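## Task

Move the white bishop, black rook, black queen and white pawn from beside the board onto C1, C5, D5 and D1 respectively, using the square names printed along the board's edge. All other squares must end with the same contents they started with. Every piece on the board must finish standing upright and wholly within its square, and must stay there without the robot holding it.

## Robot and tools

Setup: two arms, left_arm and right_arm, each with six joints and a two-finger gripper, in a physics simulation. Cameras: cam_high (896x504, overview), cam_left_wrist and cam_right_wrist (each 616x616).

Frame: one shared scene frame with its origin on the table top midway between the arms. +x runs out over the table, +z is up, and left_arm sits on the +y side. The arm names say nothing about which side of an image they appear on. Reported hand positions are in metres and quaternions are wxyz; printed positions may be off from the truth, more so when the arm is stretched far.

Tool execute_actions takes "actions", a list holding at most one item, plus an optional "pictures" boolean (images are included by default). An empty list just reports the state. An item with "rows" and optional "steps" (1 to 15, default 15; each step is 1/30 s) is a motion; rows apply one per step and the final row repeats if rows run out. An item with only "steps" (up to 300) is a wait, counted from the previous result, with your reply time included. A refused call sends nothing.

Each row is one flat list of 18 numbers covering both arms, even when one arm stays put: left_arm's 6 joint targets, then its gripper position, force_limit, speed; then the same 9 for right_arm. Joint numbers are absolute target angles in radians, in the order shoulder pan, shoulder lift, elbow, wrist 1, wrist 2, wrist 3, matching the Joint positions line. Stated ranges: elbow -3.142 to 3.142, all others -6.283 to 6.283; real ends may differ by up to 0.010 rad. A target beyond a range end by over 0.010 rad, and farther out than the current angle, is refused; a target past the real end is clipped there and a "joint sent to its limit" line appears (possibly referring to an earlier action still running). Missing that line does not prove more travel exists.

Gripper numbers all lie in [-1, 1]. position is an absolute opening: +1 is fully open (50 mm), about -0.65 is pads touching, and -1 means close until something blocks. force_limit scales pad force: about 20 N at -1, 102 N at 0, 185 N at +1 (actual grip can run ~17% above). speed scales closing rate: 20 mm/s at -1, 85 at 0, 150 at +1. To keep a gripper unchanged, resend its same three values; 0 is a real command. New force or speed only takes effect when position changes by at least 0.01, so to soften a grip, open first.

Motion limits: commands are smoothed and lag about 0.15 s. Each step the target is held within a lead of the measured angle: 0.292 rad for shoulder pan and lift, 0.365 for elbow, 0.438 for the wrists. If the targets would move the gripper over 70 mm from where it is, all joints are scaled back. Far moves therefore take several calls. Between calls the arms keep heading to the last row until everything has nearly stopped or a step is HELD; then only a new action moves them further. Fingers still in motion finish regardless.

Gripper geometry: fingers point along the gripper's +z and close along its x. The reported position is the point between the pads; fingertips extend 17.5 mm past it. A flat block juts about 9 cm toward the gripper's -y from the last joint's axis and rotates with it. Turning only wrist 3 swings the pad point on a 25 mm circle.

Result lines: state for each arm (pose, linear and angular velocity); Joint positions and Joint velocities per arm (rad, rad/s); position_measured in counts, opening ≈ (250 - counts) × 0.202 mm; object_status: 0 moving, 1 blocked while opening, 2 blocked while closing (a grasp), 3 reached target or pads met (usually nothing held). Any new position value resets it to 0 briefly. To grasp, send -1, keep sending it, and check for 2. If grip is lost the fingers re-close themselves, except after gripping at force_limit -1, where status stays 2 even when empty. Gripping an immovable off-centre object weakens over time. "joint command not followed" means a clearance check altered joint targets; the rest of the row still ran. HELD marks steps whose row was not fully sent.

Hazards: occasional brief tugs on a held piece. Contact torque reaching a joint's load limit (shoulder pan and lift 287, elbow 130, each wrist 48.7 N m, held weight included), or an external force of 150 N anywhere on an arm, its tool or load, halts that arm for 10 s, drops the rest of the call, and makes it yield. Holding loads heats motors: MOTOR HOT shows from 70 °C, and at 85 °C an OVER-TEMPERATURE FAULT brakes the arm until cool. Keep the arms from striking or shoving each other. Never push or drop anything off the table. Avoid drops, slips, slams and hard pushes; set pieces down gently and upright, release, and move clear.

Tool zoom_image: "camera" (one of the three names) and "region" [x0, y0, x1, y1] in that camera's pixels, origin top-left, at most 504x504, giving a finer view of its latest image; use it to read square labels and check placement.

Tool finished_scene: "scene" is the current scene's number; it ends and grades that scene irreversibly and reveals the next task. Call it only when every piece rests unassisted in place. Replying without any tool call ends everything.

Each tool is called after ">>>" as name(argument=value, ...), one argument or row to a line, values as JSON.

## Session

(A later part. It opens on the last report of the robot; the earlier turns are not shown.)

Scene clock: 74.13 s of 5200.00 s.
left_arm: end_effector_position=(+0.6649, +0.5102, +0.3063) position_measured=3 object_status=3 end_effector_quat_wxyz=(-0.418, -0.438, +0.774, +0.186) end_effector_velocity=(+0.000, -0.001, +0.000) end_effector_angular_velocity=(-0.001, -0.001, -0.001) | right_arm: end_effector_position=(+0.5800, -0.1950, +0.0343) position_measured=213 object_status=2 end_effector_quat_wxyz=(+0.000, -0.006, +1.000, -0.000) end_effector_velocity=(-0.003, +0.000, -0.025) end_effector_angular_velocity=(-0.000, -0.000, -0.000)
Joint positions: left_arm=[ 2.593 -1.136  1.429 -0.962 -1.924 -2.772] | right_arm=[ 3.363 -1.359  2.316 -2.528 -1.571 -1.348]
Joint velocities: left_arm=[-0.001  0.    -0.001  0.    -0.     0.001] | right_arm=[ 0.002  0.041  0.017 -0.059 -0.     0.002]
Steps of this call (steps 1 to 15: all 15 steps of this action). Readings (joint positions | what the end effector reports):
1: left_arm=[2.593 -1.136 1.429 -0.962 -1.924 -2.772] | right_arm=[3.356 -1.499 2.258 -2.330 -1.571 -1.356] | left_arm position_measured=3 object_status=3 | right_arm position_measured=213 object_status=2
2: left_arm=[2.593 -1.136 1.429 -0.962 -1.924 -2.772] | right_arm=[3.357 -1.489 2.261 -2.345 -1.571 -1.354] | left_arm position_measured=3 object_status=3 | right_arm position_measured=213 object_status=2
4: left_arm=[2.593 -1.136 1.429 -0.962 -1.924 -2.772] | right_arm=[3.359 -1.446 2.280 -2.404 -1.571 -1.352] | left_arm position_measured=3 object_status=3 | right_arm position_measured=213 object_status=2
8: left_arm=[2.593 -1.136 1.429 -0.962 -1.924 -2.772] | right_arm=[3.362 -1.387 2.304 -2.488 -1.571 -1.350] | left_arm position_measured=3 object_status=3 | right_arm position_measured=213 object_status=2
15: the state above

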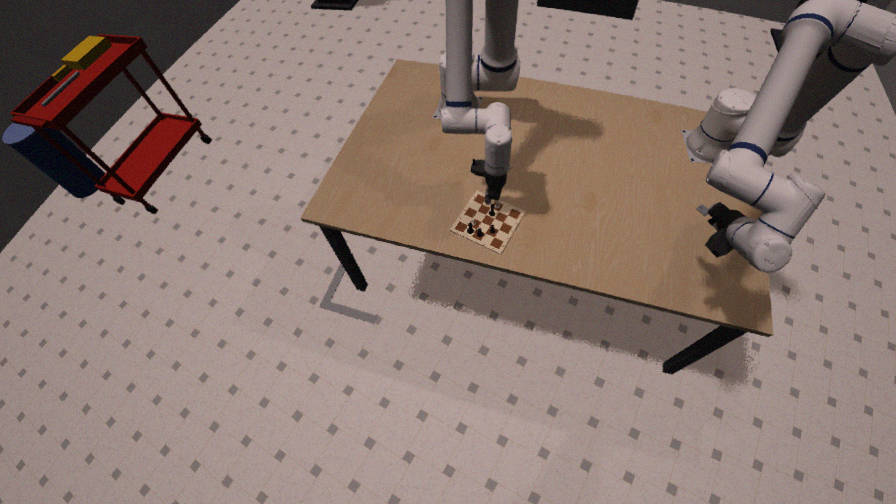

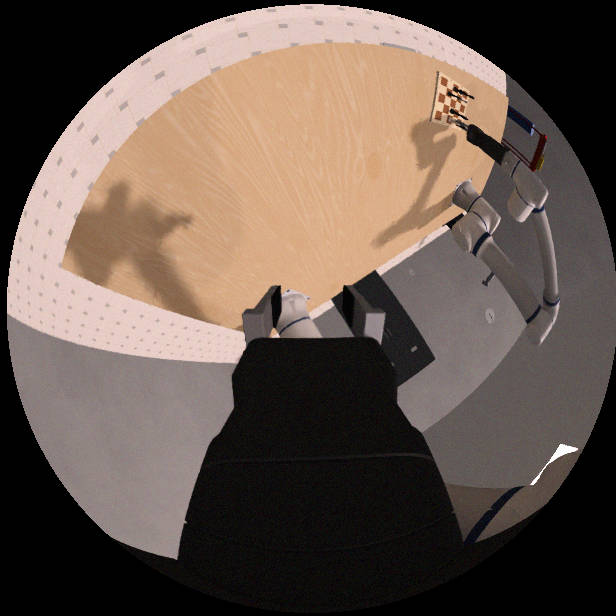

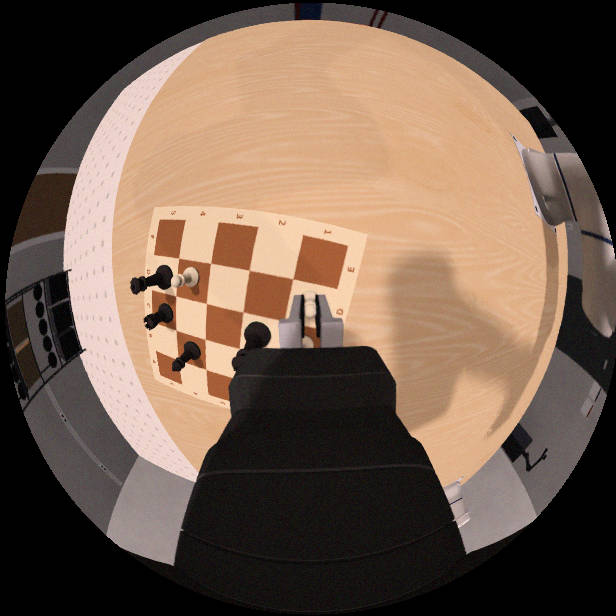

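>>> execute_actions(
  actions=[
    {"rows":[[2.593,-1.136,1.429,-0.962,-1.924,-2.772,1,0,0,3.3636,-1.3535,2.318,-2.5355,-1.571,-1.348,0,0.6,-0.5]]},
  ],
  pictures=false,
)

>>> execute_actions(
  actions=[
    {"rows":[[2.593,-1.136,1.429,-0.962,-1.924,-2.772,1,0,0,3.3636,-1.4991,2.2575,-2.3294,-1.571,-1.348,0,0.6,-0.5]]},
  ],
  pictures=false,
)

>>> execute_actions(
  actions=[
    {"rows":[[2.593,-1.136,1.429,-0.962,-1.924,-2.772,1,0,0,3.42,-1.33,2.007,-2.248,-1.571,-1.29,0,0.6,-0.5]]},
  ],
)

>>> zoom_image(
  camera="cam_right_wrist",
  region=[220,150,420,320],
)

Scene clock: 79.90 s of 5200.00 s.
left_arm: end_effector_position=(+0.6649, +0.5102, +0.3063) position_measured=3 object_status=3 end_effector_quat_wxyz=(-0.418, -0.438, +0.774, +0.186) end_effector_velocity=(+0.002, +0.000, +0.000) end_effector_angular_velocity=(+0.000, -0.002, +0.001) | right_arm: end_effector_position=(+0.5795, -0.1949, +0.0309) position_measured=152 object_status=3 end_effector_quat_wxyz=(+0.000, -0.006, +1.000, -0.000) end_effector_velocity=(+0.001, +0.001, +0.002) end_effector_angular_velocity=(+0.002, -0.004, -0.001)
Joint positions: left_arm=[ 2.593 -1.136  1.429 -0.962 -1.924 -2.772] | right_arm=[ 3.364 -1.353  2.318 -2.536 -1.571 -1.348]
Joint velocities: left_arm=[ 0.001  0.001 -0.003 -0.001  0.    -0.001] | right_arm=[-0.    -0.002 -0.002 -0.     0.001  0.001]
Steps of this call (steps 1 to 15: the robot went on to your last target; steps 16 to 90: nothing new was sent; then 2.27 s passed at rest; steps 91 to 105: all 15 steps of this action). Readings (joint positions | what the end effector reports):
91: left_arm=[2.593 -1.136 1.429 -0.962 -1.924 -2.772] | right_arm=[3.364 -1.353 2.318 -2.536 -1.571 -1.348] | left_arm position_measured=3 object_status=3 | right_arm position_measured=211 object_status=0
92: left_arm=[2.593 -1.136 1.429 -0.962 -1.924 -2.772] | right_arm=[3.364 -1.353 2.318 -2.536 -1.571 -1.348] | left_arm position_measured=3 object_status=3 | right_arm position_measured=203 object_status=0
94: left_arm=[2.593 -1.136 1.429 -0.962 -1.924 -2.772] | right_arm=[3.364 -1.353 2.318 -2.536 -1.571 -1.348] | left_arm position_measured=3 object_status=3 | right_arm position_measured=186 object_status=0
98: left_arm=[2.593 -1.136 1.429 -0.962 -1.924 -2.772] | right_arm=[3.364 -1.353 2.318 -2.536 -1.571 -1.348] | left_arm position_measured=3 object_status=3 | right_arm position_measured=153 object_status=0
105: the state above

Scene clock: 80.40 s of 5200.00 s.
left_arm: end_effector_position=(+0.6649, +0.5102, +0.3063) position_measured=3 object_status=3 end_effector_quat_wxyz=(-0.418, -0.438, +0.774, +0.186) end_effector_velocity=(-0.000, -0.001, +0.001) end_effector_angular_velocity=(-0.001, -0.001, -0.002) | right_arm: end_effector_position=(+0.5804, -0.1947, +0.1170) position_measured=152 object_status=3 end_effector_quat_wxyz=(+0.000, -0.006, +1.000, -0.000) end_effector_velocity=(-0.002, -0.001, +0.027) end_effector_angular_velocity=(+0.000, -0.002, -0.000)
Joint positions: left_arm=[ 2.593 -1.136  1.429 -0.962 -1.924 -2.772] | right_arm=[ 3.364 -1.494  2.26  -2.337 -1.571 -1.348]
Joint velocities: left_arm=[-0.001 -0.    -0.001  0.001  0.     0.001] | right_arm=[-0.    -0.043 -0.018  0.059 -0.     0.   ]
Steps of this call (steps 1 to 15: all 15 steps of this action). Readings (joint positions | what the end effector reports):
1: left_arm=[2.593 -1.136 1.429 -0.962 -1.924 -2.772] | right_arm=[3.364 -1.354 2.318 -2.535 -1.571 -1.348] | left_arm position_measured=3 object_status=3 | right_arm position_measured=152 object_status=3
2: left_arm=[2.593 -1.136 1.429 -0.962 -1.924 -2.772] | right_arm=[3.364 -1.364 2.314 -2.520 -1.571 -1.348] | left_arm position_measured=3 object_status=3 | right_arm position_measured=152 object_status=3
4: left_arm=[2.593 -1.136 1.429 -0.962 -1.924 -2.772] | right_arm=[3.364 -1.407 2.295 -2.460 -1.571 -1.348] | left_arm position_measured=3 object_status=3 | right_arm position_measured=152 object_status=3
8: left_arm=[2.593 -1.136 1.429 -0.962 -1.924 -2.772] | right_arm=[3.364 -1.466 2.271 -2.376 -1.571 -1.348] | left_arm position_measured=3 object_status=3 | right_arm position_measured=152 object_status=3
15: the state above

Scene clock: 80.90 s of 5200.00 s.
left_arm: end_effector_position=(+0.6649, +0.5102, +0.3063) position_measured=3 object_status=3 end_effector_quat_wxyz=(-0.418, -0.438, +0.774, +0.186) end_effector_velocity=(+0.000, +0.000, +0.001) end_effector_angular_velocity=(+0.000, -0.002, +0.000) | right_arm: end_effector_position=(+0.6834, -0.1319, +0.1384) position_measured=152 object_status=3 end_effector_quat_wxyz=(+0.000, -0.006, +1.000, -0.000) end_effector_velocity=(+0.046, +0.032, +0.008) end_effector_angular_velocity=(+0.001, -0.001, -0.001)
Joint positions: left_arm=[ 2.593 -1.136  1.429 -0.962 -1.924 -2.772] | right_arm=[ 3.417 -1.34   2.022 -2.253 -1.571 -1.293]
Joint velocities: left_arm=[ 0.    -0.001 -0.001 -0.     0.    -0.001] | right_arm=[ 0.025  0.072 -0.112  0.039  0.     0.026]
Steps of this call (steps 1 to 15: all 15 steps of this action). Readings (joint positions | what the end effector reports):
1: left_arm=[2.593 -1.136 1.429 -0.962 -1.924 -2.772] | right_arm=[3.364 -1.495 2.259 -2.335 -1.571 -1.348] | left_arm position_measured=3 object_status=3 | right_arm position_measured=152 object_status=3
2: left_arm=[2.593 -1.136 1.429 -0.962 -1.924 -2.772] | right_arm=[3.367 -1.487 2.246 -2.329 -1.571 -1.345] | left_arm position_measured=3 object_status=3 | right_arm position_measured=152 object_status=3
4: left_arm=[2.593 -1.136 1.429 -0.962 -1.924 -2.772] | right_arm=[3.378 -1.453 2.193 -2.313 -1.571 -1.333] | left_arm position_measured=3 object_status=3 | right_arm position_measured=152 object_status=3
8: left_arm=[2.593 -1.136 1.429 -0.962 -1.924 -2.772] | right_arm=[3.400 -1.389 2.097 -2.279 -1.571 -1.311] | left_arm position_measured=3 object_status=3 | right_arm position_measured=152 object_status=3
15: the state above

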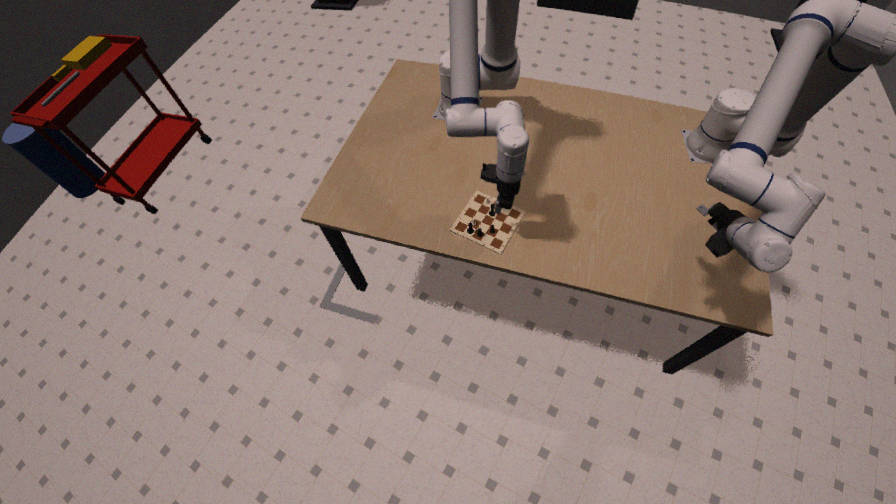

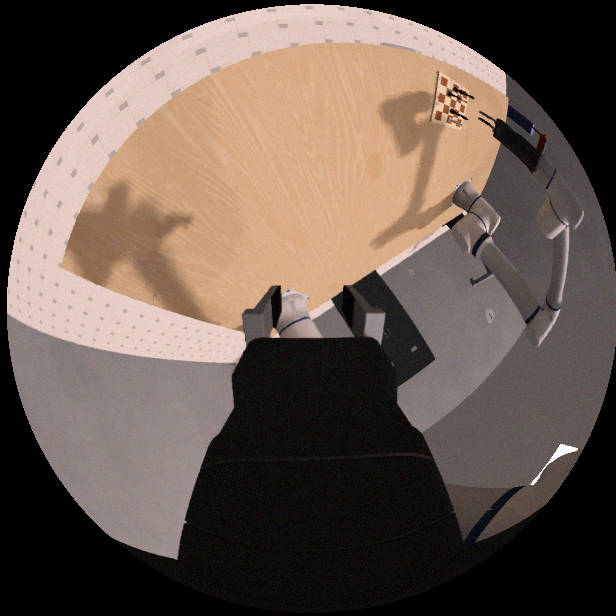

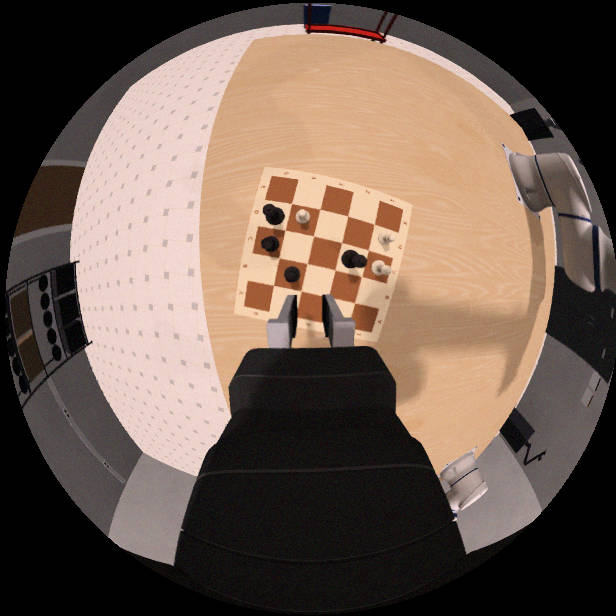

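Region (220, 150, 420, 320) of cam_right_wrist's 616x616 image, scaled by 2.520, with more detail than that image has; it fills the top 428 rows of this view, and the rest is white.

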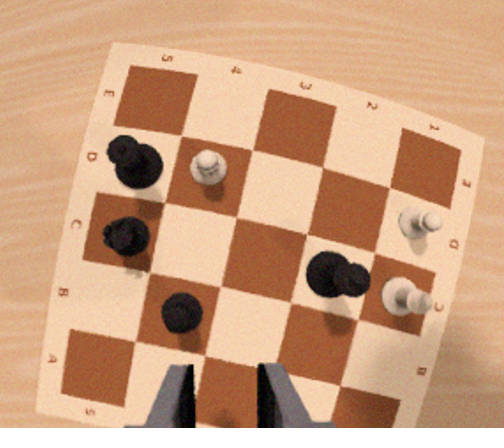

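>>> finished_scene(
  scene=2,
)

The scene is finished: the task was done.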